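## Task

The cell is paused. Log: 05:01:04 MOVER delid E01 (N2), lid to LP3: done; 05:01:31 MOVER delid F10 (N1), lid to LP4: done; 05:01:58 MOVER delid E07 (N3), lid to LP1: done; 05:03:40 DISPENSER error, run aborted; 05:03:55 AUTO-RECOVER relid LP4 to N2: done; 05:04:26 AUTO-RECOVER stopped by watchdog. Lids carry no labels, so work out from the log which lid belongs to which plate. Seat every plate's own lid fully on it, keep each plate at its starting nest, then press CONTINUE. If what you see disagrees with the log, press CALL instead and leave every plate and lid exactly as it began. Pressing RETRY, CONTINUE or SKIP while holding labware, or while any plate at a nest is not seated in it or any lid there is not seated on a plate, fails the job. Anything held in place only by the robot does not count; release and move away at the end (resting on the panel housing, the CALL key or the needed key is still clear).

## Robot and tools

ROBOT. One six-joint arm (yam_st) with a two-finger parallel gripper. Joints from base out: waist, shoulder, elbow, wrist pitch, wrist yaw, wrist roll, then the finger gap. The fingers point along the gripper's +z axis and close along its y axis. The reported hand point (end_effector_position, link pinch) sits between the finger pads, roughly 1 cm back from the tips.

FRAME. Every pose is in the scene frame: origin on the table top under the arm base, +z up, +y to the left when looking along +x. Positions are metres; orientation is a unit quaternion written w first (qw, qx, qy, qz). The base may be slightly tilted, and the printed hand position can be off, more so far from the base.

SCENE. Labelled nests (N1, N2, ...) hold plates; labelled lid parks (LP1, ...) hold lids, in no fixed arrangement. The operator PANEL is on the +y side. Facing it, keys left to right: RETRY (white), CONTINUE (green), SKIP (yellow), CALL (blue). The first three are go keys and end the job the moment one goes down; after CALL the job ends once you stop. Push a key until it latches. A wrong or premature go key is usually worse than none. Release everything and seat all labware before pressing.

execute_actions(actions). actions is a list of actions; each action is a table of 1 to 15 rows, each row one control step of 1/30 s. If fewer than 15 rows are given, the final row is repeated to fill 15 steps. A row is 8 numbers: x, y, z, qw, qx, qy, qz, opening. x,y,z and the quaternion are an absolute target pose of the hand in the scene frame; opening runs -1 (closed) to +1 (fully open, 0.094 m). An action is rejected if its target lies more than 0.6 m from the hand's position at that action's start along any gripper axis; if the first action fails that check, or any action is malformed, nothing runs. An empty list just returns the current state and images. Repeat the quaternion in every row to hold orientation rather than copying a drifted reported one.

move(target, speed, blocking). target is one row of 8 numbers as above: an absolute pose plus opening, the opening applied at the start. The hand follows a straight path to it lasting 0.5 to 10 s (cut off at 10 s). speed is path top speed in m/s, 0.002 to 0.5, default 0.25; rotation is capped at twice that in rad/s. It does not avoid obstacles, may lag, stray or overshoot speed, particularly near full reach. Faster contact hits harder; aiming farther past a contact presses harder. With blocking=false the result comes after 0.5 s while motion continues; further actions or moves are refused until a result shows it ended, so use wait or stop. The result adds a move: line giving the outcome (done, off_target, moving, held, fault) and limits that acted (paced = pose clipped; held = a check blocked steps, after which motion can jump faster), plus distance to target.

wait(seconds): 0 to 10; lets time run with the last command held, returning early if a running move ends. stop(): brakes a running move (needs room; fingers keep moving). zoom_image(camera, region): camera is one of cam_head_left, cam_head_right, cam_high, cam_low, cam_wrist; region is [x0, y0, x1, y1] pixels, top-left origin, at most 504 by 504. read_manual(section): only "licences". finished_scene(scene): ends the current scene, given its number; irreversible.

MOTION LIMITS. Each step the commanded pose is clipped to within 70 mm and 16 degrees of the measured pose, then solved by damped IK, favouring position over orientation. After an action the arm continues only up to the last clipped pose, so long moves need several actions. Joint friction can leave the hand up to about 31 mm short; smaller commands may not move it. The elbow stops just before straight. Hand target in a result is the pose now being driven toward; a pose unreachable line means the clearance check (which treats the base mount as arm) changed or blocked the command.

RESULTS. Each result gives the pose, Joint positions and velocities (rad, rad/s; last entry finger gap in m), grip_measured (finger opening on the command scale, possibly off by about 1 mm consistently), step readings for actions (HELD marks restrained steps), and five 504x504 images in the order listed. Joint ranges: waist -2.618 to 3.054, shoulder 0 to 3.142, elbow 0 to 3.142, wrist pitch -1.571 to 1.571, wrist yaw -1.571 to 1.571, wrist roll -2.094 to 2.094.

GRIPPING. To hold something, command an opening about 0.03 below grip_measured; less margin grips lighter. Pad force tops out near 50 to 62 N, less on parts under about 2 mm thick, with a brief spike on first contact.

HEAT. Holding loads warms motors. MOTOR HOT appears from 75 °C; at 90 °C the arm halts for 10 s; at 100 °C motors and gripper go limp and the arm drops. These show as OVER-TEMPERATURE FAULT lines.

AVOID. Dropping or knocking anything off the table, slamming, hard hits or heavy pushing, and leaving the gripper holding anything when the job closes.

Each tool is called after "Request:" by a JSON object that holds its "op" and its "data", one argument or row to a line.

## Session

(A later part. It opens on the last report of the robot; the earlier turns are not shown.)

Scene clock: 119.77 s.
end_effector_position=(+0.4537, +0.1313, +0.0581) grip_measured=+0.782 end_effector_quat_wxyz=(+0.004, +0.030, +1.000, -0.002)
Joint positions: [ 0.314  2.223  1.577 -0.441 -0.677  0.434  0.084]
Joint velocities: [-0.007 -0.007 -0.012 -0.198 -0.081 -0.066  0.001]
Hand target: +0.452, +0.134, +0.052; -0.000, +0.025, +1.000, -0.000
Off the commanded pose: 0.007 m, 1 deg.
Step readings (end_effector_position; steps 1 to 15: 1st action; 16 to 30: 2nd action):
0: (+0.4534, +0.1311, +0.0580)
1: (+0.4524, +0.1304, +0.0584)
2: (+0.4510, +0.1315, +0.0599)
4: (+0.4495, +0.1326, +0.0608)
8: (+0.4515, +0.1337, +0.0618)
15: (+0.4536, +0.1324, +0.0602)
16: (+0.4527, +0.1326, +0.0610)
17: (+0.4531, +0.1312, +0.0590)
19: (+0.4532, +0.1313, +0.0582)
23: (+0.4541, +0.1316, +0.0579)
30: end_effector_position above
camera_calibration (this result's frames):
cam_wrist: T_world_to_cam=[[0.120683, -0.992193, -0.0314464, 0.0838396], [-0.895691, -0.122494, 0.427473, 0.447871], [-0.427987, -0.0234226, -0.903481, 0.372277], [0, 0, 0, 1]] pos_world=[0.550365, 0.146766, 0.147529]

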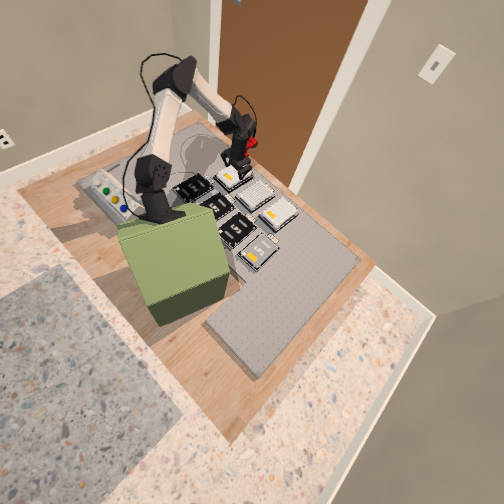

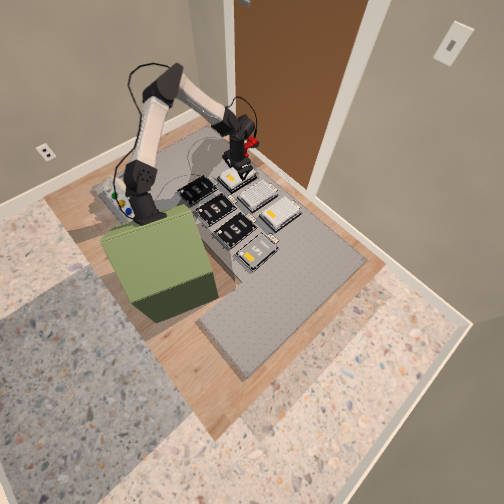

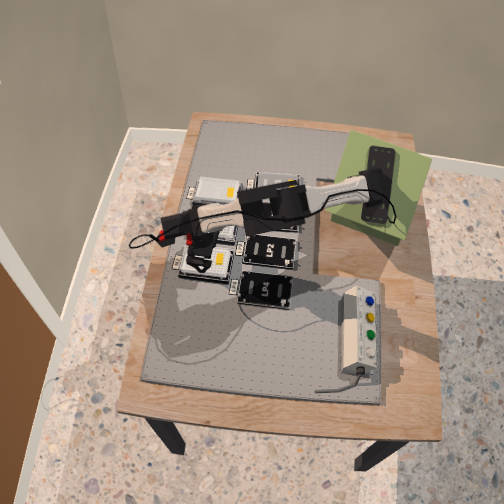

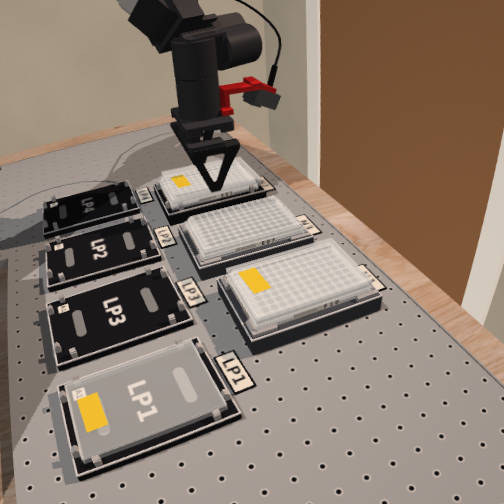

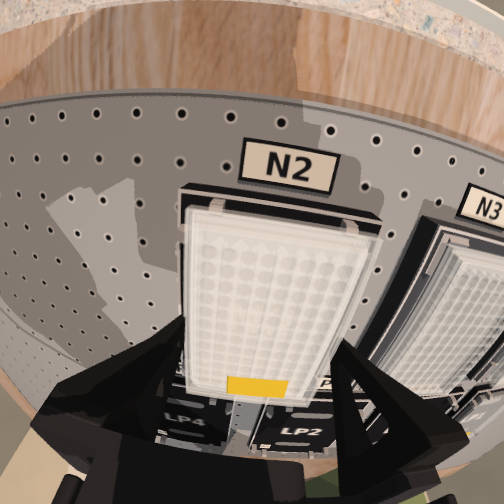

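Request:
{"op": "execute_actions", "data": {
  "actions": [
    [[0.432,0.1155,0.060,0,0.025,0.9997,0,0.76],[0.472,0.1515,0.060,0,0.025,0.9997,0,0.76],[0.432,0.1155,0.060,0,0.025,0.9997,0,0.76],[0.472,0.1515,0.060,0,0.025,0.9997,0,0.76],[0.432,0.1155,0.0595,0,0.025,0.9997,0,0.76],[0.472,0.1515,0.059,0,0.025,0.9997,0,0.76],[0.432,0.1155,0.059,0,0.025,0.9997,0,0.76],[0.472,0.1515,0.059,0,0.025,0.9997,0,0.76],[0.432,0.1155,0.059,0,0.025,0.9997,0,0.76],[0.472,0.1515,0.059,0,0.025,0.9997,0,0.76],[0.432,0.1155,0.059,0,0.025,0.9997,0,0.76],[0.472,0.1515,0.059,0,0.025,0.9997,0,0.76],[0.432,0.1155,0.059,0,0.025,0.9997,0,0.76],[0.472,0.1515,0.059,0,0.025,0.9997,0,0.76],[0.432,0.1155,0.059,0,0.025,0.9997,0,0.76]],
    [[0.472,0.1515,0.059,0,0.025,0.9997,0,0.76],[0.432,0.1155,0.059,0,0.025,0.9997,0,0.76],[0.472,0.1515,0.059,0,0.025,0.9997,0,0.76],[0.432,0.1155,0.059,0,0.025,0.9997,0,0.76],[0.472,0.1515,0.059,0,0.025,0.9997,0,0.76],[0.432,0.1155,0.059,0,0.025,0.9997,0,0.76],[0.472,0.1515,0.059,0,0.025,0.9997,0,0.76],[0.432,0.1155,0.059,0,0.025,0.9997,0,0.76],[0.452,0.1335,0.059,0,0.025,0.9997,0,0.76]]
  ]
}}

Scene clock: 123.83 s.
end_effector_position=(+0.4480, +0.1313, +0.0595) grip_measured=+0.782 end_effector_quat_wxyz=(-0.004, +0.029, +1.000, -0.002)
Joint positions: [ 0.313  2.216  1.569 -0.46  -0.684  0.42   0.084]
Joint velocities: [-0.002  0.007 -0.007 -0.051  0.022 -0.007  0.002]
Hand target: +0.452, +0.133, +0.059; +0.000, +0.025, +1.000, -0.000
Off the commanded pose: 0.005 m, 1 deg.
Step readings (end_effector_position; steps 1 to 15: 1st action; 16 to 30: 2nd action):
0: (+0.4535, +0.1315, +0.0581)
1: (+0.4524, +0.1309, +0.0583)
2: (+0.4511, +0.1315, +0.0598)
4: (+0.4483, +0.1320, +0.0601)
8: (+0.4486, +0.1326, +0.0601)
15: (+0.4493, +0.1318, +0.0588)
16: (+0.4484, +0.1323, +0.0600)
17: (+0.4495, +0.1314, +0.0589)
19: (+0.4494, +0.1313, +0.0589)
23: (+0.4493, +0.1314, +0.0590)
30: end_effector_position above
camera_calibration (this result's frames):
cam_wrist: T_world_to_cam=[[0.121569, -0.991995, -0.0341545, 0.0843235], [-0.888174, -0.124079, 0.442439, 0.438185], [-0.443135, -0.0234516, -0.896148, 0.37746], [0, 0, 0, 1]] pos_world=[0.546199, 0.14687, 0.14727]

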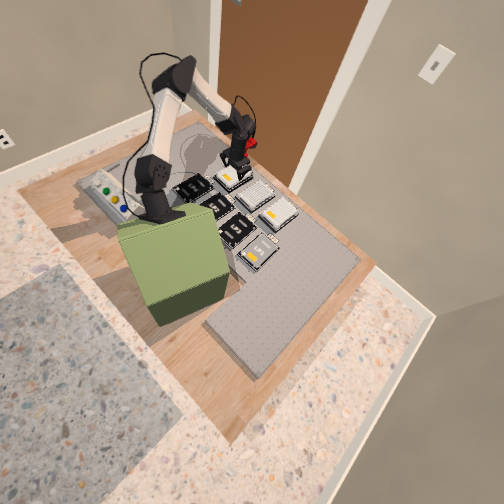

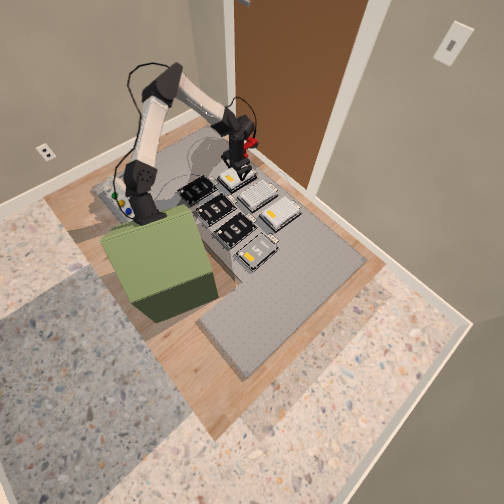

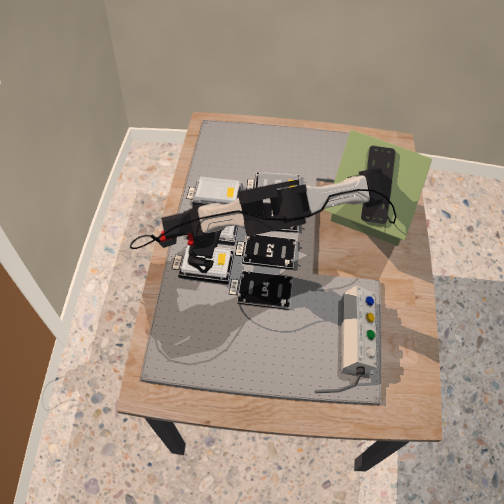

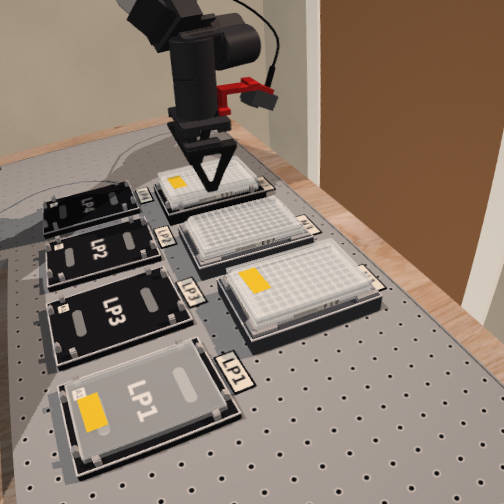

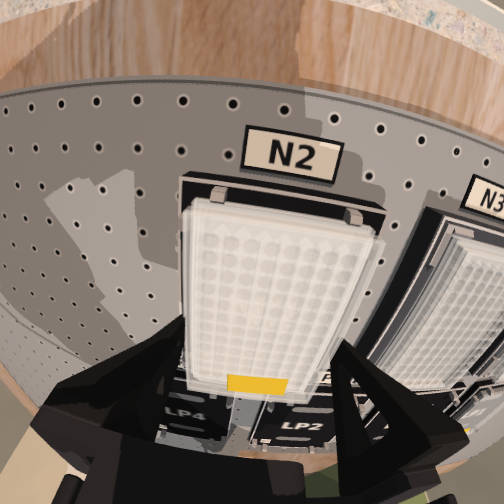

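Request:
{"op": "execute_actions", "data": {
  "actions": [
    [[0.4785,0.157,0.0605,0,0.025,0.9997,0,0.76],[0.4265,0.109,0.0605,0,0.025,0.9997,0,0.76],[0.4785,0.157,0.0605,0,0.025,0.9997,0,0.76],[0.4265,0.109,0.0605,0,0.025,0.9997,0,0.76],[0.4785,0.157,0.0605,0,0.025,0.9997,0,0.76],[0.4265,0.109,0.0605,0,0.025,0.9997,0,0.76],[0.4785,0.157,0.0605,0,0.025,0.9997,0,0.76],[0.4265,0.109,0.0605,0,0.025,0.9997,0,0.76],[0.4785,0.157,0.0605,0,0.025,0.9997,0,0.76],[0.4265,0.109,0.0605,0,0.025,0.9997,0,0.76],[0.4785,0.157,0.0605,0,0.025,0.9997,0,0.76],[0.4265,0.109,0.0605,0,0.025,0.9997,0,0.76],[0.4785,0.157,0.0605,0,0.025,0.9997,0,0.76],[0.4265,0.109,0.0605,0,0.025,0.9997,0,0.76],[0.4785,0.157,0.0605,0,0.025,0.9997,0,0.76]],
    [[0.4265,0.109,0.0605,0,0.025,0.9997,0,0.76],[0.4785,0.157,0.0605,0,0.025,0.9997,0,0.76],[0.4265,0.109,0.0605,0,0.025,0.9997,0,0.76],[0.4785,0.157,0.0605,0,0.025,0.9997,0,0.76],[0.4265,0.109,0.0605,0,0.025,0.9997,0,0.76],[0.4785,0.157,0.0605,0,0.025,0.9997,0,0.76],[0.4265,0.109,0.0605,0,0.025,0.9997,0,0.76],[0.4785,0.157,0.0605,0,0.025,0.9997,0,0.76],[0.4265,0.109,0.0605,0,0.025,0.9997,0,0.76],[0.4785,0.157,0.0605,0,0.025,0.9997,0,0.76],[0.4265,0.109,0.0605,0,0.025,0.9997,0,0.76],[0.4785,0.157,0.0605,0,0.025,0.9997,0,0.76],[0.4265,0.109,0.0605,0,0.025,0.9997,0,0.76],[0.4785,0.157,0.0605,0,0.025,0.9997,0,0.76],[0.4525,0.133,0.0605,0,0.025,0.9997,0,0.76]]
  ]
}}

Scene clock: 126.03 s.
end_effector_position=(+0.4548, +0.1335, +0.0614) grip_measured=+0.782 end_effector_quat_wxyz=(+0.001, +0.028, +1.000, -0.001)
Joint positions: [ 0.311  2.223  1.596 -0.47  -0.683  0.422  0.084]
Joint velocities: [-0.002 -0.012 -0.012  0.403 -0.081  0.007 -0.   ]
Hand target: +0.452, +0.133, +0.060; -0.000, +0.025, +1.000, -0.000
Off the commanded pose: 0.003 m, 0 deg.
Step readings (end_effector_position; steps 1 to 15: 1st action; 16 to 30: 2nd action):
0: (+0.4480, +0.1313, +0.0595)
1: (+0.4500, +0.1330, +0.0604)
2: (+0.4521, +0.1317, +0.0596)
4: (+0.4521, +0.1311, +0.0605)
8: (+0.4528, +0.1318, +0.0607)
15: (+0.4527, +0.1335, +0.0623)
16: (+0.4535, +0.1323, +0.0608)
17: (+0.4528, +0.1335, +0.0622)
19: (+0.4527, +0.1334, +0.0622)
23: (+0.4527, +0.1335, +0.0622)
30: end_effector_position above
camera_calibration (this result's frames):
cam_wrist: T_world_to_cam=[[0.124896, -0.99158, -0.0342115, 0.0841788], [-0.892163, -0.127327, 0.433397, 0.44645], [-0.434104, -0.0236074, -0.900553, 0.37841], [0, 0, 0, 1]] pos_world=[0.552062, 0.149248, 0.150168]

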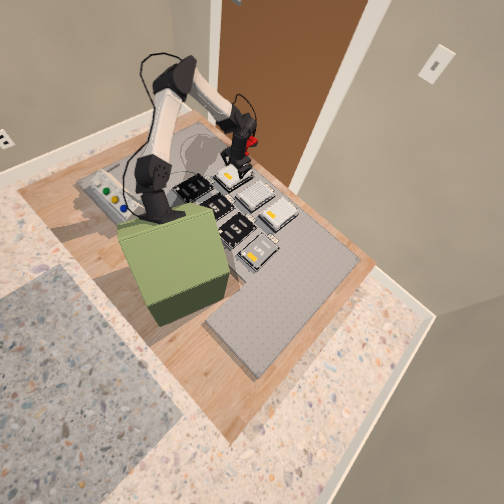

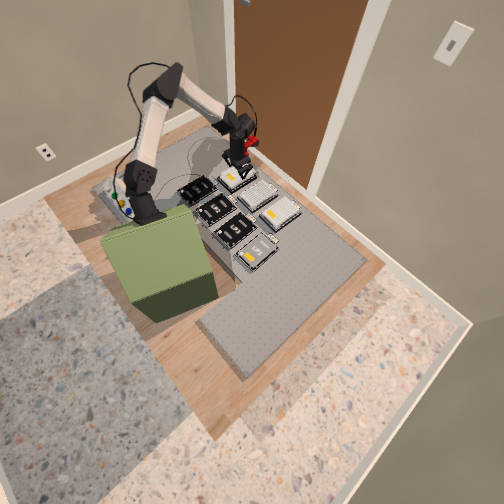

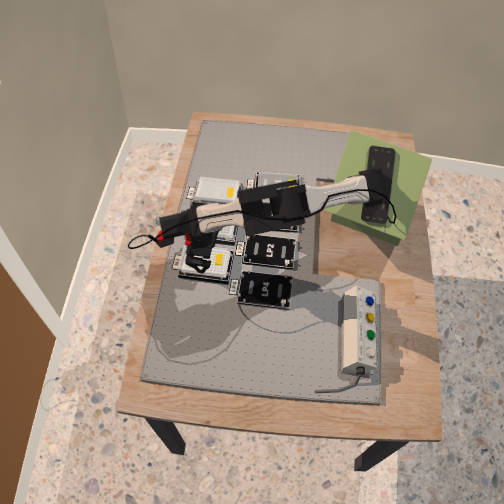

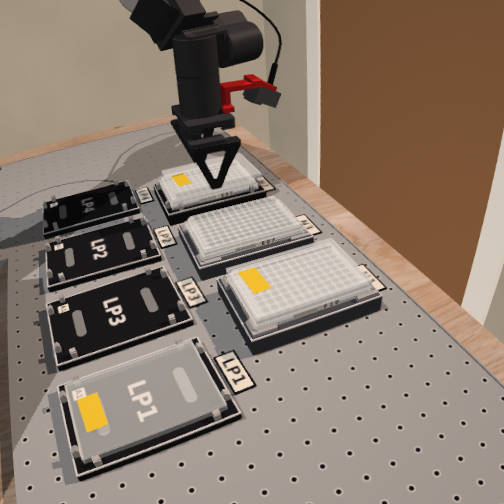

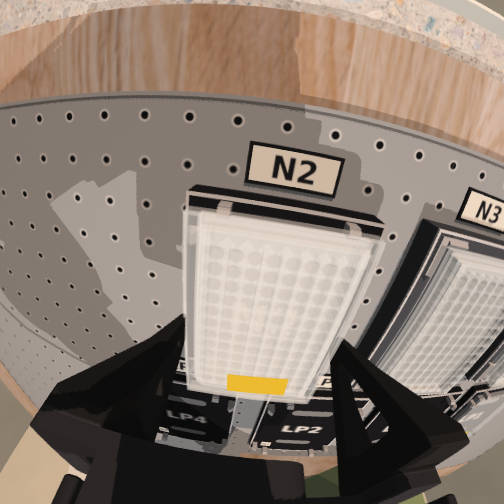

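Request:
{"op": "execute_actions", "data": {
  "actions": [
    [[0.426,0.1095,0.0605,0,0.025,0.9997,0,0.76],[0.478,0.1575,0.0605,0,0.025,0.9997,0,0.76],[0.426,0.1095,0.0605,0,0.025,0.9997,0,0.76],[0.478,0.1575,0.0605,0,0.025,0.9997,0,0.76],[0.426,0.1095,0.0602,0,0.025,0.9997,0,0.76],[0.478,0.1575,0.0600,0,0.025,0.9997,0,0.76],[0.426,0.1095,0.0597,0,0.025,0.9997,0,0.76],[0.478,0.1575,0.0595,0,0.025,0.9997,0,0.76],[0.426,0.1095,0.0592,0,0.025,0.9997,0,0.76],[0.478,0.1575,0.0590,0,0.025,0.9997,0,0.76],[0.426,0.1095,0.0587,0,0.025,0.9997,0,0.76],[0.478,0.1575,0.0585,0,0.025,0.9997,0,0.76],[0.426,0.1095,0.0582,0,0.025,0.9997,0,0.76],[0.478,0.1575,0.0580,0,0.025,0.9997,0,0.76],[0.426,0.1095,0.0577,0,0.025,0.9997,0,0.76]],
    [[0.478,0.1575,0.0575,0,0.025,0.9997,0,0.76],[0.426,0.1095,0.0572,0,0.025,0.9997,0,0.76],[0.478,0.1575,0.0570,0,0.025,0.9997,0,0.76],[0.426,0.1095,0.0567,0,0.025,0.9997,0,0.76],[0.478,0.1575,0.0565,0,0.025,0.9997,0,0.76],[0.426,0.1095,0.0562,0,0.025,0.9997,0,0.76],[0.478,0.1575,0.0560,0,0.025,0.9997,0,0.76],[0.426,0.1095,0.0557,0,0.025,0.9997,0,0.76],[0.478,0.1575,0.0555,0,0.025,0.9997,0,0.76],[0.426,0.1095,0.0552,0,0.025,0.9997,0,0.76],[0.478,0.1575,0.0550,0,0.025,0.9997,0,0.76],[0.426,0.1095,0.0547,0,0.025,0.9997,0,0.76],[0.478,0.1575,0.0545,0,0.025,0.9997,0,0.76],[0.426,0.1095,0.0542,0,0.025,0.9997,0,0.76],[0.478,0.1575,0.0540,0,0.025,0.9997,0,0.76]],
    [[0.426,0.1095,0.0537,0,0.025,0.9997,0,0.76],[0.478,0.1575,0.0535,0,0.025,0.9997,0,0.76],[0.426,0.1095,0.0532,0,0.025,0.9997,0,0.76],[0.478,0.1575,0.0530,0,0.025,0.9997,0,0.76],[0.426,0.1095,0.0527,0,0.025,0.9997,0,0.76],[0.478,0.1575,0.0525,0,0.025,0.9997,0,0.76],[0.426,0.1095,0.0522,0,0.025,0.9997,0,0.76],[0.478,0.1575,0.0520,0,0.025,0.9997,0,0.76],[0.426,0.1095,0.0520,0,0.025,0.9997,0,0.76],[0.478,0.1575,0.0520,0,0.025,0.9997,0,0.76],[0.426,0.1095,0.0520,0,0.025,0.9997,0,0.76],[0.452,0.1335,0.0530,0,0.025,0.9997,0,0.76]]
  ]
}}

Scene clock: 128.67 s.
end_effector_position=(+0.4515, +0.1309, +0.0584) grip_measured=+0.782 end_effector_quat_wxyz=(+0.001, +0.030, +1.000, -0.001)
Joint positions: [ 0.313  2.221  1.572 -0.446 -0.681  0.43   0.084]
Joint velocities: [ 0.012  0.017  0.002 -0.066 -0.007 -0.022  0.   ]
Hand target: +0.452, +0.133, +0.053; -0.000, +0.025, +1.000, -0.000
Off the commanded pose: 0.006 m, 1 deg.
Step readings (end_effector_position; steps 1 to 15: 1st action; 16 to 30: 2nd action; 31 to 45: 3rd action):
0: (+0.4558, +0.1339, +0.0614)
1: (+0.4540, +0.1325, +0.0609)
2: (+0.4512, +0.1326, +0.0620)
4: (+0.4504, +0.1318, +0.0615)
8: (+0.4515, +0.1329, +0.0618)
15: (+0.4528, +0.1311, +0.0596)
16: (+0.4520, +0.1323, +0.0609)
17: (+0.4528, +0.1310, +0.0593)
19: (+0.4528, +0.1308, +0.0591)
23: (+0.4529, +0.1308, +0.0587)
30: (+0.4520, +0.1322, +0.0595)
31: (+0.4527, +0.1312, +0.0579)
32: (+0.4520, +0.1322, +0.0593)
34: (+0.4522, +0.1323, +0.0593)
38: (+0.4525, +0.1322, +0.0591)
45: end_effector_position above
camera_calibration (this result's frames):
cam_wrist: T_world_to_cam=[[0.119597, -0.992257, -0.033506, 0.0843141], [-0.893171, -0.122268, 0.432777, 0.444235], [-0.433523, -0.0218322, -0.900878, 0.373729], [0, 0, 0, 1]] pos_world=[0.548714, 0.146136, 0.147254]

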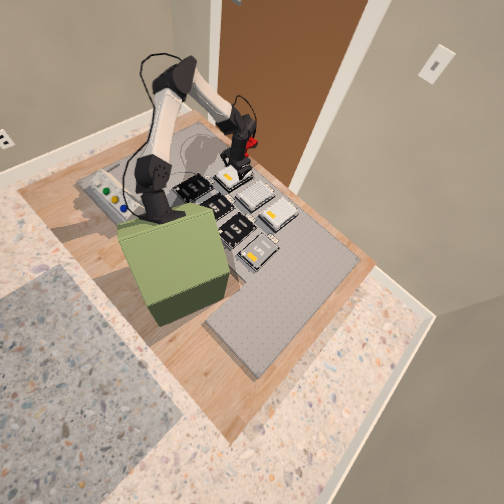

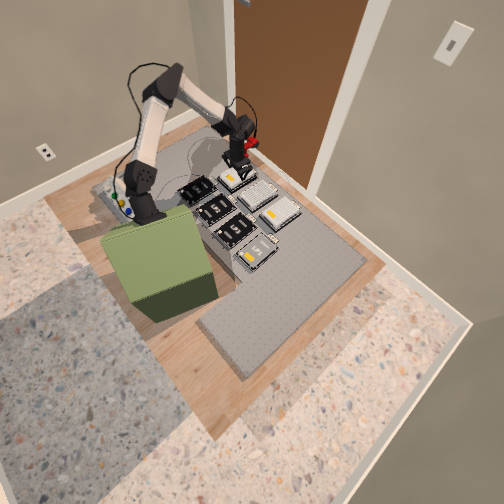

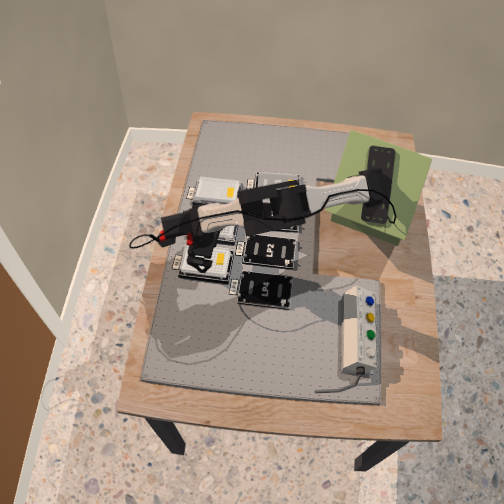

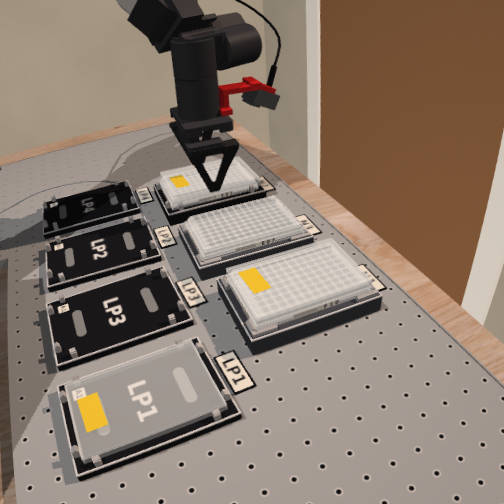

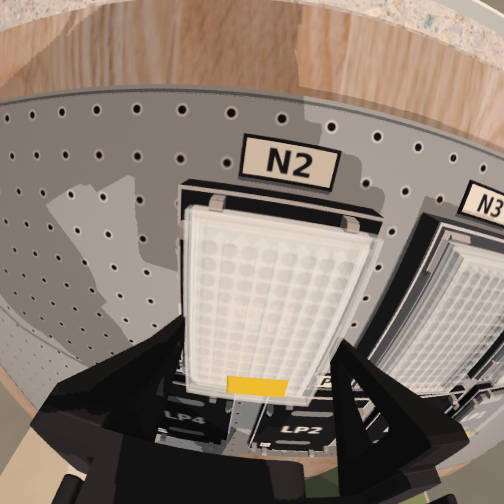

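Request:
{"op": "execute_actions", "data": {
  "actions": [
    [[0.478,0.160,0.060,0,0.025,0.9997,0,0.76],[0.426,0.112,0.060,0,0.025,0.9997,0,0.76],[0.478,0.160,0.060,0,0.025,0.9997,0,0.76],[0.426,0.112,0.060,0,0.025,0.9997,0,0.76],[0.478,0.160,0.060,0,0.025,0.9997,0,0.76],[0.426,0.112,0.060,0,0.025,0.9997,0,0.76],[0.478,0.160,0.060,0,0.025,0.9997,0,0.76],[0.426,0.112,0.060,0,0.025,0.9997,0,0.76],[0.478,0.160,0.060,0,0.025,0.9997,0,0.76],[0.426,0.112,0.060,0,0.025,0.9997,0,0.76],[0.478,0.160,0.060,0,0.025,0.9997,0,0.76],[0.426,0.112,0.060,0,0.025,0.9997,0,0.76],[0.478,0.160,0.060,0,0.025,0.9997,0,0.76],[0.426,0.112,0.060,0,0.025,0.9997,0,0.76],[0.478,0.160,0.060,0,0.025,0.9997,0,0.76]],
    [[0.426,0.112,0.060,0,0.025,0.9997,0,0.76],[0.478,0.160,0.060,0,0.025,0.9997,0,0.76],[0.426,0.112,0.060,0,0.025,0.9997,0,0.76],[0.478,0.160,0.060,0,0.025,0.9997,0,0.76],[0.426,0.112,0.060,0,0.025,0.9997,0,0.76],[0.452,0.136,0.060,0,0.025,0.9997,0,0.76]]
  ]
}}

Scene clock: 130.70 s.
end_effector_position=(+0.4504, +0.1349, +0.0614) grip_measured=+0.782 end_effector_quat_wxyz=(+0.001, +0.024, +1.000, -0.001)
Joint positions: [ 0.316  2.208  1.569 -0.455 -0.681  0.42   0.084]
Joint velocities: [ 0.002 -0.002  0.002 -0.007 -0.022 -0.022  0.   ]
Hand target: +0.452, +0.136, +0.060; +0.000, +0.025, +1.000, +0.000
Off the commanded pose: 0.002 m, 0 deg.
Step readings (end_effector_position; steps 1 to 15: 1st action; 16 to 30: 2nd action):
0: (+0.4514, +0.1310, +0.0584)
1: (+0.4535, +0.1328, +0.0598)
2: (+0.4549, +0.1318, +0.0593)
4: (+0.4535, +0.1314, +0.0603)
8: (+0.4532, +0.1334, +0.0609)
15: (+0.4526, +0.1364, +0.0621)
16: (+0.4533, +0.1351, +0.0607)
17: (+0.4525, +0.1365, +0.0621)
19: (+0.4527, +0.1366, +0.0621)
23: (+0.4504, +0.1349, +0.0614)
30: end_effector_position above
camera_calibration (this result's frames):
cam_wrist: T_world_to_cam=[[0.131564, -0.990719, -0.0341597, 0.0829516], [-0.891238, -0.1333, 0.433505, 0.443041], [-0.434035, -0.026589, -0.900504, 0.376897], [0, 0, 0, 1]] pos_world=[0.547527, 0.15126, 0.15017]

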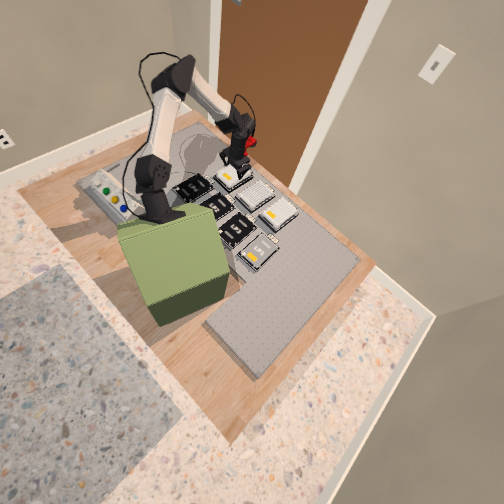

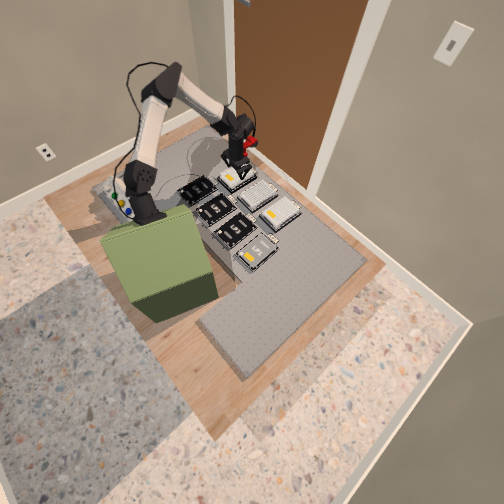

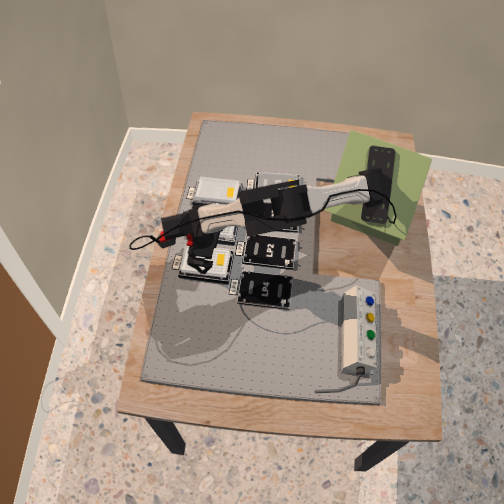

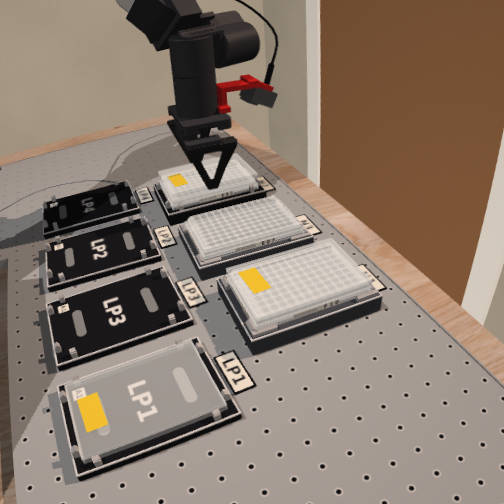

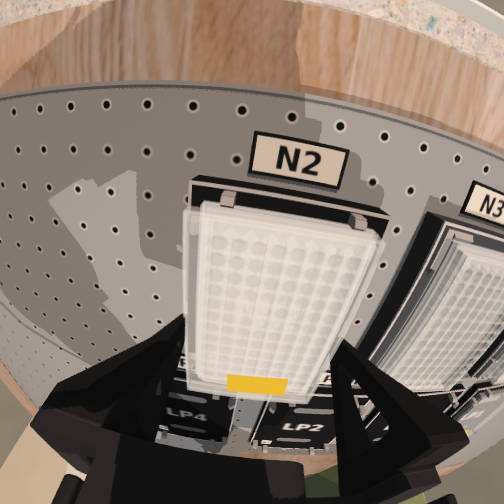

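Request:
{"op": "execute_actions", "data": {
  "actions": []
}}

Scene clock: 132.13 s.
end_effector_position=(+0.4504, +0.1349, +0.0614) grip_measured=+0.782 end_effector_quat_wxyz=(+0.001, +0.024, +1.000, -0.001)
Joint positions: [ 0.316  2.208  1.569 -0.455 -0.681  0.42   0.084]
Joint velocities: [-0.002 -0.017  0.017 -0.007  0.022  0.051 -0.001]
Hand target: +0.452, +0.136, +0.060; +0.000, +0.025, +1.000, +0.000
Off the commanded pose: 0.002 m, 0 deg.
camera_calibration (this result's frames):
cam_wrist: T_world_to_cam=[[0.131564, -0.990719, -0.0341597, 0.0829516], [-0.891238, -0.1333, 0.433505, 0.443041], [-0.434035, -0.026589, -0.900504, 0.376897], [0, 0, 0, 1]] pos_world=[0.547527, 0.15126, 0.15017]

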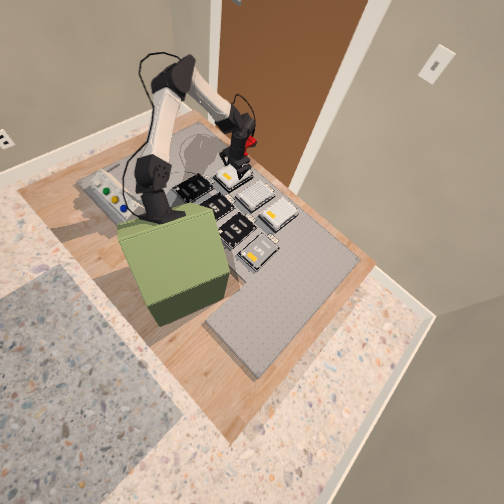

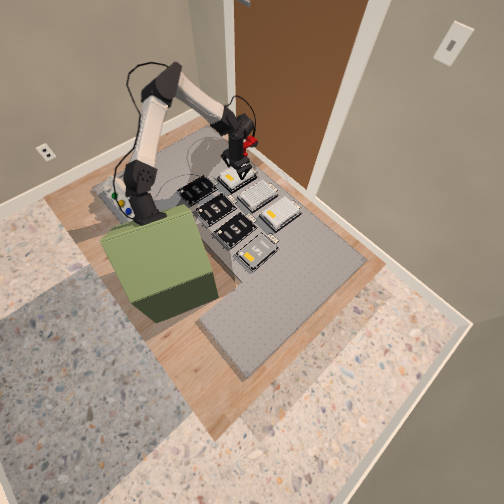

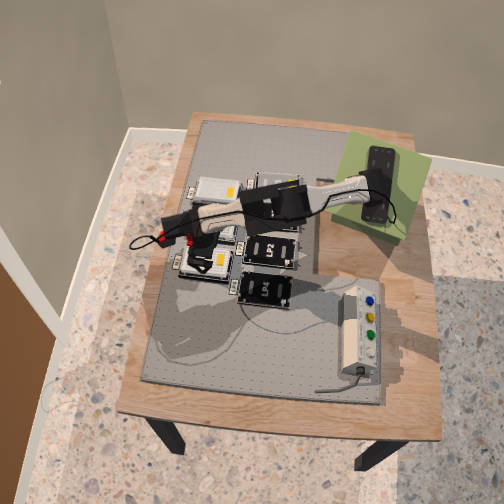

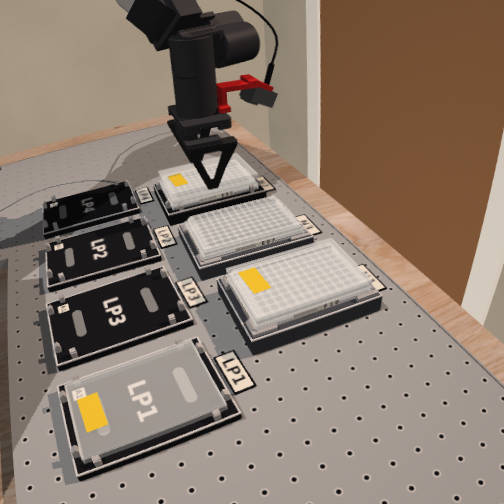

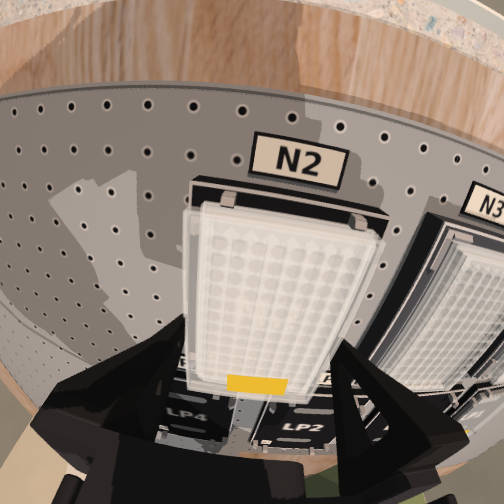

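Request:
{"op": "execute_actions", "data": {
  "actions": [
    [[0.478,0.159,0.060,0,0.025,0.9997,0,0.76],[0.426,0.111,0.060,0,0.025,0.9997,0,0.76],[0.478,0.159,0.0595,0,0.025,0.9997,0,0.76],[0.426,0.111,0.0592,0,0.025,0.9997,0,0.76],[0.478,0.159,0.0589,0,0.025,0.9997,0,0.76],[0.426,0.111,0.0586,0,0.025,0.9997,0,0.76],[0.478,0.159,0.0583,0,0.025,0.9997,0,0.76],[0.426,0.111,0.058,0,0.025,0.9997,0,0.76],[0.478,0.159,0.0577,0,0.025,0.9997,0,0.76],[0.426,0.111,0.0574,0,0.025,0.9997,0,0.76],[0.478,0.159,0.0571,0,0.025,0.9997,0,0.76],[0.426,0.111,0.0568,0,0.025,0.9997,0,0.76],[0.478,0.159,0.0565,0,0.025,0.9997,0,0.76],[0.426,0.111,0.0562,0,0.025,0.9997,0,0.76],[0.478,0.159,0.056,0,0.025,0.9997,0,0.76]],
    [[0.426,0.111,0.0557,0,0.025,0.9997,0,0.76],[0.478,0.159,0.0554,0,0.025,0.9997,0,0.76],[0.426,0.111,0.0551,0,0.025,0.9997,0,0.76],[0.478,0.159,0.0548,0,0.025,0.9997,0,0.76],[0.426,0.111,0.0545,0,0.025,0.9997,0,0.76],[0.478,0.159,0.0542,0,0.025,0.9997,0,0.76],[0.426,0.111,0.0539,0,0.025,0.9997,0,0.76],[0.478,0.159,0.0536,0,0.025,0.9997,0,0.76],[0.426,0.111,0.0533,0,0.025,0.9997,0,0.76],[0.478,0.159,0.053,0,0.025,0.9997,0,0.76],[0.426,0.111,0.0527,0,0.025,0.9997,0,0.76],[0.478,0.159,0.0524,0,0.025,0.9997,0,0.76],[0.426,0.111,0.052,0,0.025,0.9997,0,0.76],[0.478,0.159,0.052,0,0.025,0.9997,0,0.76],[0.426,0.111,0.052,0,0.025,0.9997,0,0.76]]
  ]
}}

Scene clock: 133.90 s.
end_effector_position=(+0.4546, +0.1328, +0.0599) grip_measured=+0.782 end_effector_quat_wxyz=(+0.005, +0.031, +1.000, -0.002)
Joint positions: [ 0.313  2.22   1.583 -0.45  -0.676  0.436  0.084]
Joint velocities: [ 0.007 -0.383 -0.862  0.945  0.037 -0.066 -0.   ]
Hand target: +0.426, +0.112, +0.052; -0.011, +0.026, +1.000, -0.004
Off the commanded pose: 0.037 m, 1 deg.
Step readings (end_effector_position; steps 1 to 15: 1st action; 16 to 30: 2nd action):
0: (+0.4504, +0.1349, +0.0614)
1: (+0.4523, +0.1363, +0.0620)
2: (+0.4550, +0.1362, +0.0609)
4: (+0.4558, +0.1370, +0.0614)
8: (+0.4538, +0.1354, +0.0604)
15: (+0.4532, +0.1356, +0.0618)
16: (+0.4532, +0.1340, +0.0602)
17: (+0.4524, +0.1352, +0.0620)
19: (+0.4532, +0.1352, +0.0617)
23: (+0.4536, +0.1350, +0.0618)
30: end_effector_position above
camera_calibration (this result's frames):
cam_wrist: T_world_to_cam=[[0.11917, -0.992411, -0.0303084, 0.0859171], [-0.896292, -0.12066, 0.426735, 0.448193], [-0.427153, -0.0236887, -0.903869, 0.374062], [0, 0, 0, 1]] pos_world=[0.551255, 0.148205, 0.149448]

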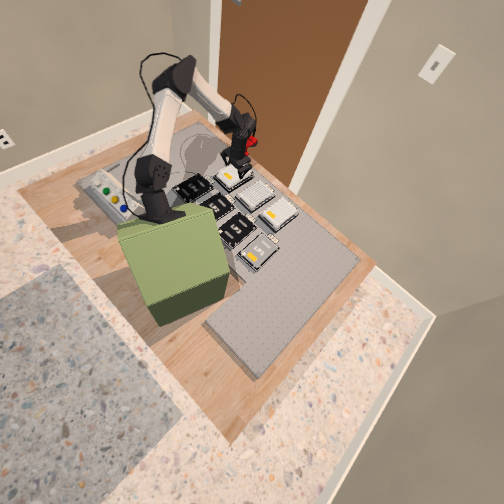

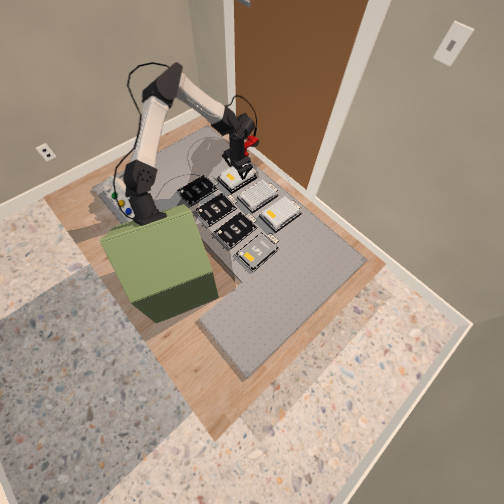

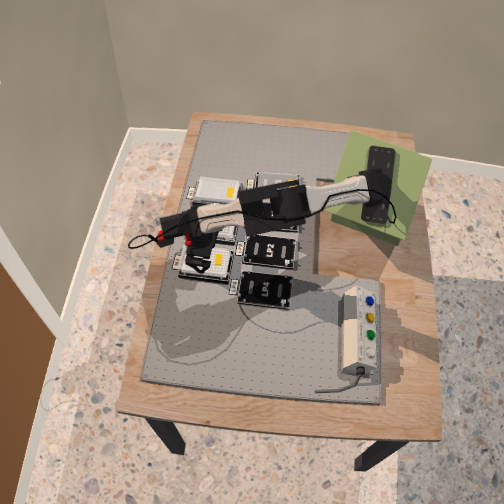

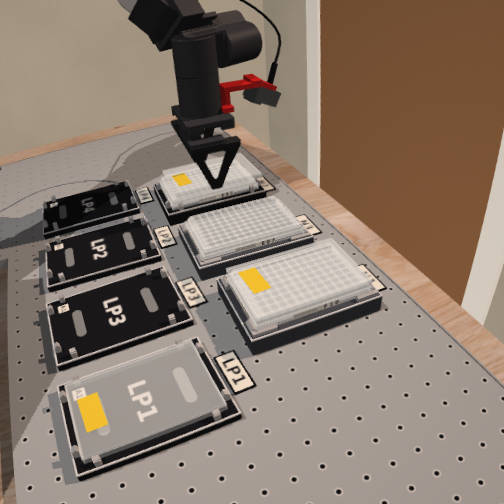

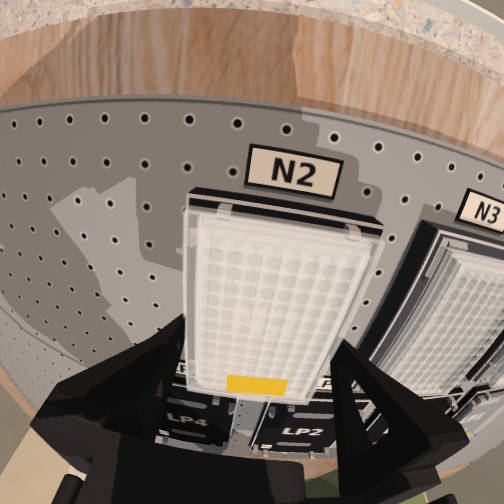

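Request:
{"op": "execute_actions", "data": {
  "actions": [
    [[0.472,0.154,0.040,0,0.025,0.9997,0,0.76],[0.432,0.116,0.072,0,0.025,0.9997,0,0.76],[0.472,0.154,0.040,0,0.025,0.9997,0,0.76],[0.432,0.116,0.071,0,0.025,0.9997,0,0.76],[0.472,0.154,0.039,0,0.025,0.9997,0,0.76],[0.432,0.116,0.070,0,0.025,0.9997,0,0.76],[0.472,0.154,0.038,0,0.025,0.9997,0,0.76],[0.432,0.116,0.069,0,0.025,0.9997,0,0.76],[0.472,0.154,0.037,0,0.025,0.9997,0,0.76],[0.432,0.116,0.068,0,0.025,0.9997,0,0.76],[0.472,0.154,0.036,0,0.025,0.9997,0,0.76],[0.432,0.116,0.068,0,0.025,0.9997,0,0.76],[0.472,0.154,0.036,0,0.025,0.9997,0,0.76],[0.432,0.116,0.068,0,0.025,0.9997,0,0.76]]
  ]
}}

Scene clock: 135.30 s.
end_effector_position=(+0.4527, +0.1336, +0.0628) grip_measured=+0.782 end_effector_quat_wxyz=(+0.009, +0.022, +1.000, +0.001)
Joint positions: [ 0.311  2.2    1.553 -0.427 -0.679  0.425  0.084]
Joint velocities: [-0.11  -0.452 -0.901  0.066 -0.095 -0.198  0.   ]
Hand target: +0.433, +0.117, +0.066; -0.005, +0.026, +1.000, -0.001
Off the commanded pose: 0.028 m, 1 deg.
Step readings (end_effector_position):
0: (+0.4384, +0.1215, +0.0597)
1: (+0.4412, +0.1240, +0.0597)
2: (+0.4441, +0.1247, +0.0611)
4: (+0.4517, +0.1289, +0.0630)
8: (+0.4583, +0.1364, +0.0615)
15: end_effector_position above
camera_calibration (this result's frames):
cam_wrist: T_world_to_cam=[[0.136431, -0.990041, -0.0347172, 0.0791415], [-0.898101, -0.1384, 0.417444, 0.449103], [-0.418092, -0.0257728, -0.908039, 0.372333], [0, 0, 0, 1]] pos_world=[0.548212, 0.150105, 0.153365]

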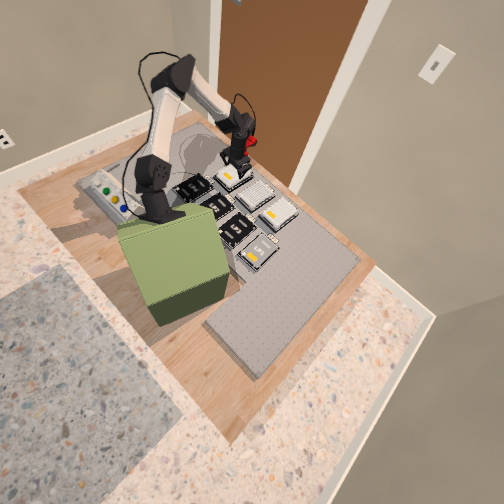

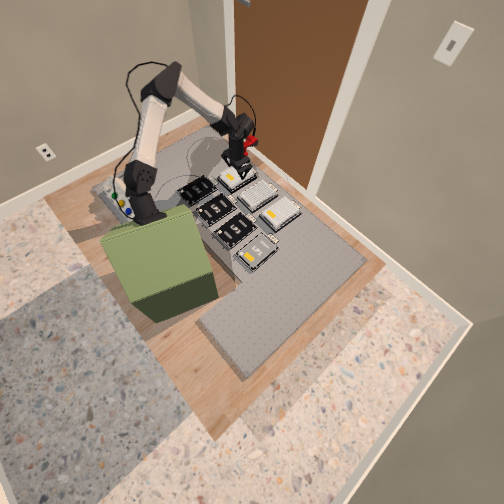

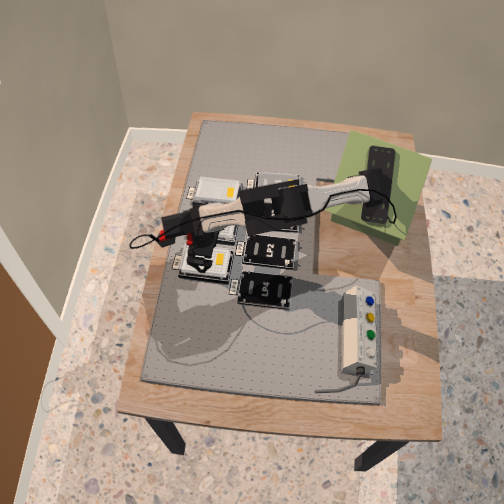

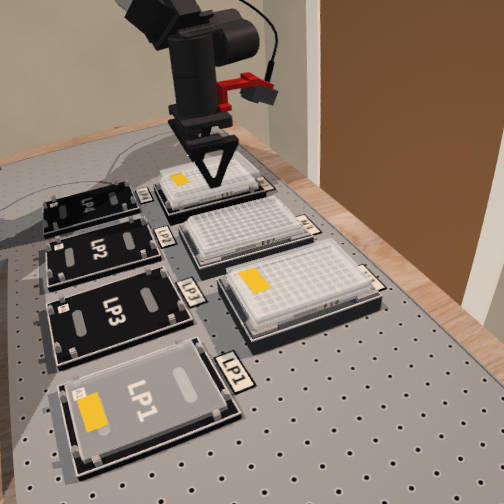

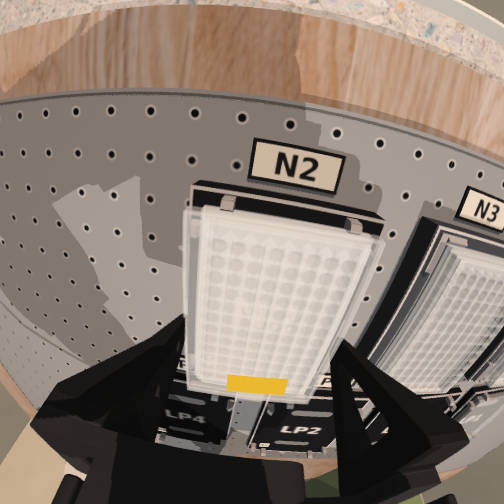

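Request:
{"op": "execute_actions", "data": {
  "actions": [
    [[0.472,0.152,0.064,0,0.025,0.9997,0,0.76],[0.432,0.116,0.064,0,0.025,0.9997,0,0.76],[0.472,0.152,0.064,0,0.025,0.9997,0,0.76],[0.432,0.116,0.064,0,0.025,0.9997,0,0.76],[0.472,0.152,0.064,0,0.025,0.9997,0,0.76],[0.432,0.116,0.064,0,0.025,0.9997,0,0.76],[0.472,0.152,0.064,0,0.025,0.9997,0,0.76],[0.432,0.116,0.064,0,0.025,0.9997,0,0.76],[0.472,0.152,0.064,0,0.025,0.9997,0,0.76],[0.432,0.116,0.064,0,0.025,0.9997,0,0.76],[0.472,0.152,0.064,0,0.025,0.9997,0,0.76],[0.432,0.116,0.064,0,0.025,0.9997,0,0.76],[0.472,0.152,0.064,0,0.025,0.9997,0,0.76],[0.432,0.116,0.064,0,0.025,0.9997,0,0.76],[0.472,0.152,0.064,0,0.025,0.9997,0,0.76]],
    [[0.432,0.116,0.064,0,0.025,0.9997,0,0.76],[0.472,0.152,0.064,0,0.025,0.9997,0,0.76],[0.432,0.116,0.064,0,0.025,0.9997,0,0.76],[0.472,0.152,0.064,0,0.025,0.9997,0,0.76],[0.432,0.116,0.064,0,0.025,0.9997,0,0.76],[0.472,0.152,0.064,0,0.025,0.9997,0,0.76],[0.432,0.116,0.064,0,0.025,0.9997,0,0.76],[0.472,0.152,0.064,0,0.025,0.9997,0,0.76],[0.432,0.116,0.064,0,0.025,0.9997,0,0.76],[0.472,0.152,0.064,0,0.025,0.9997,0,0.76],[0.432,0.116,0.064,0,0.025,0.9997,0,0.76],[0.452,0.134,0.064,0,0.025,0.9997,0,0.76]]
  ]
}}

Scene clock: 137.53 s.
end_effector_position=(+0.4513, +0.1333, +0.0649) grip_measured=+0.782 end_effector_quat_wxyz=(+0.001, +0.024, +1.000, +0.000)
Joint positions: [ 0.307  2.204  1.569 -0.462 -0.687  0.411  0.084]
Joint velocities: [ 0.007  0.012  0.017 -0.081 -0.066 -0.051  0.   ]
Hand target: +0.452, +0.134, +0.064; +0.000, +0.025, +1.000, +0.000
Off the commanded pose: 0.001 m, 0 deg.
Step readings (end_effector_position; steps 1 to 15: 1st action; 16 to 30: 2nd action):
0: (+0.4359, +0.1203, +0.0640)
1: (+0.4381, +0.1222, +0.0647)
2: (+0.4430, +0.1235, +0.0642)
4: (+0.4508, +0.1291, +0.0660)
8: (+0.4585, +0.1357, +0.0685)
15: (+0.4546, +0.1350, +0.0666)
16: (+0.4545, +0.1336, +0.0651)
17: (+0.4537, +0.1344, +0.0660)
19: (+0.4530, +0.1341, +0.0657)
23: (+0.4528, +0.1343, +0.0655)
30: end_effector_position above
camera_calibration (this result's frames):
cam_wrist: T_world_to_cam=[[0.132554, -0.990509, -0.0363408, 0.0810202], [-0.89176, -0.135183, 0.431845, 0.442698], [-0.432659, -0.0248354, -0.901216, 0.379631], [0, 0, 0, 1]] pos_world=[0.548291, 0.149525, 0.153897]

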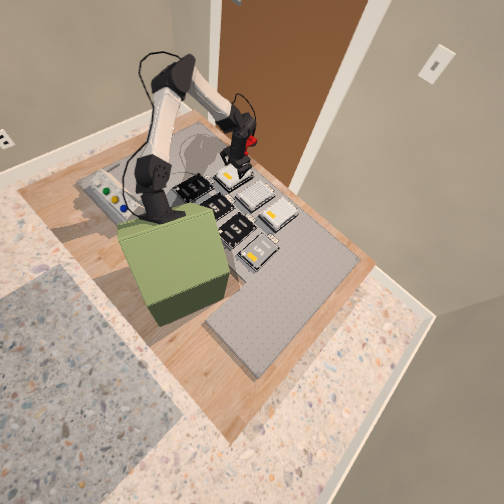

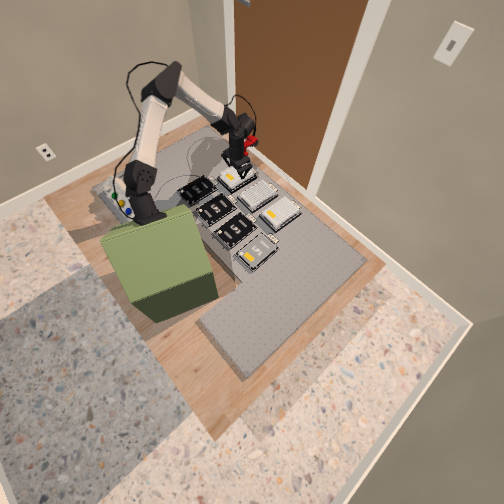

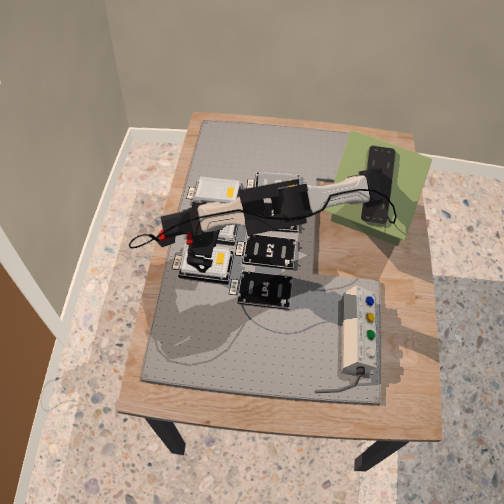

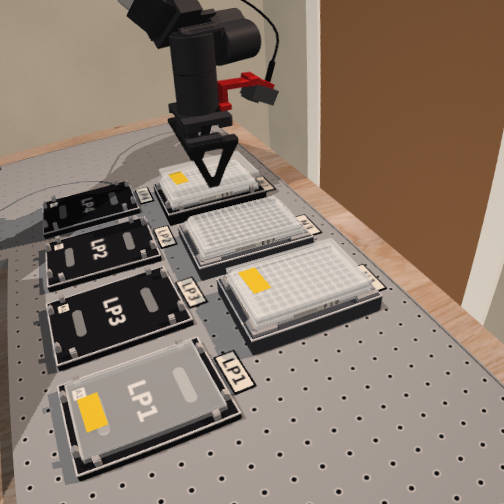

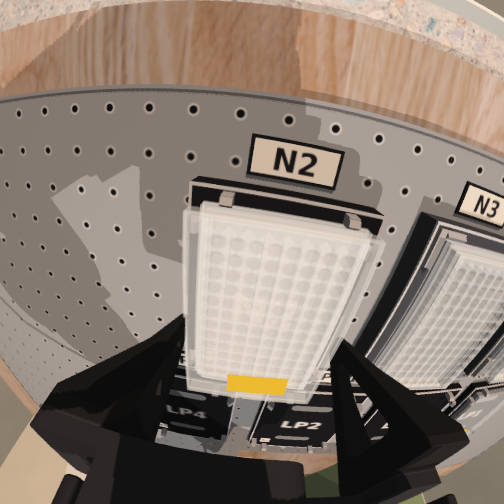

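Request:
{"op": "zoom_image", "data": {
  "camera": "cam_wrist",
  "region": [160, 160, 420, 420]
}}

Request:
{"op": "zoom_image", "data": {
  "camera": "cam_low",
  "region": [140, 140, 300, 240]
}}

Region (160, 160, 420, 420) of cam_wrist's 504x504 image, scaled by 1.938, with more detail than that image has.

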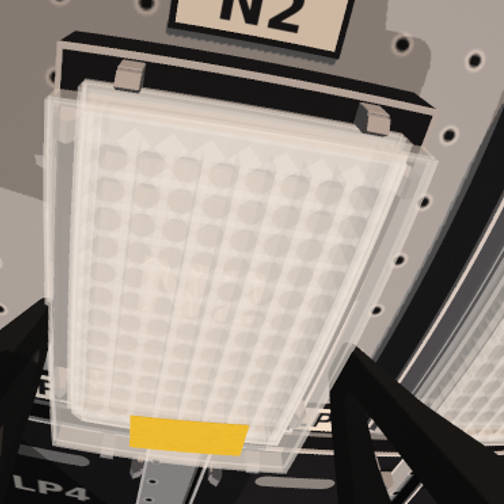

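Region (140, 140, 300, 240) of cam_low's 504x504 image, scaled by 3.150, with more detail than that image has; it fills the top 315 rows of this view, and the rest is white.

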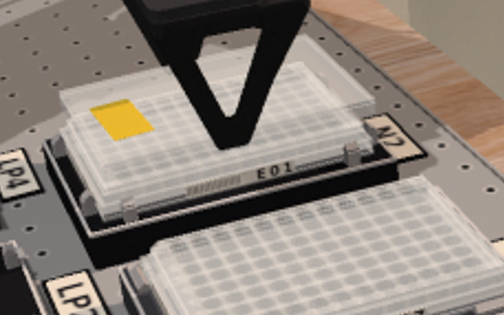

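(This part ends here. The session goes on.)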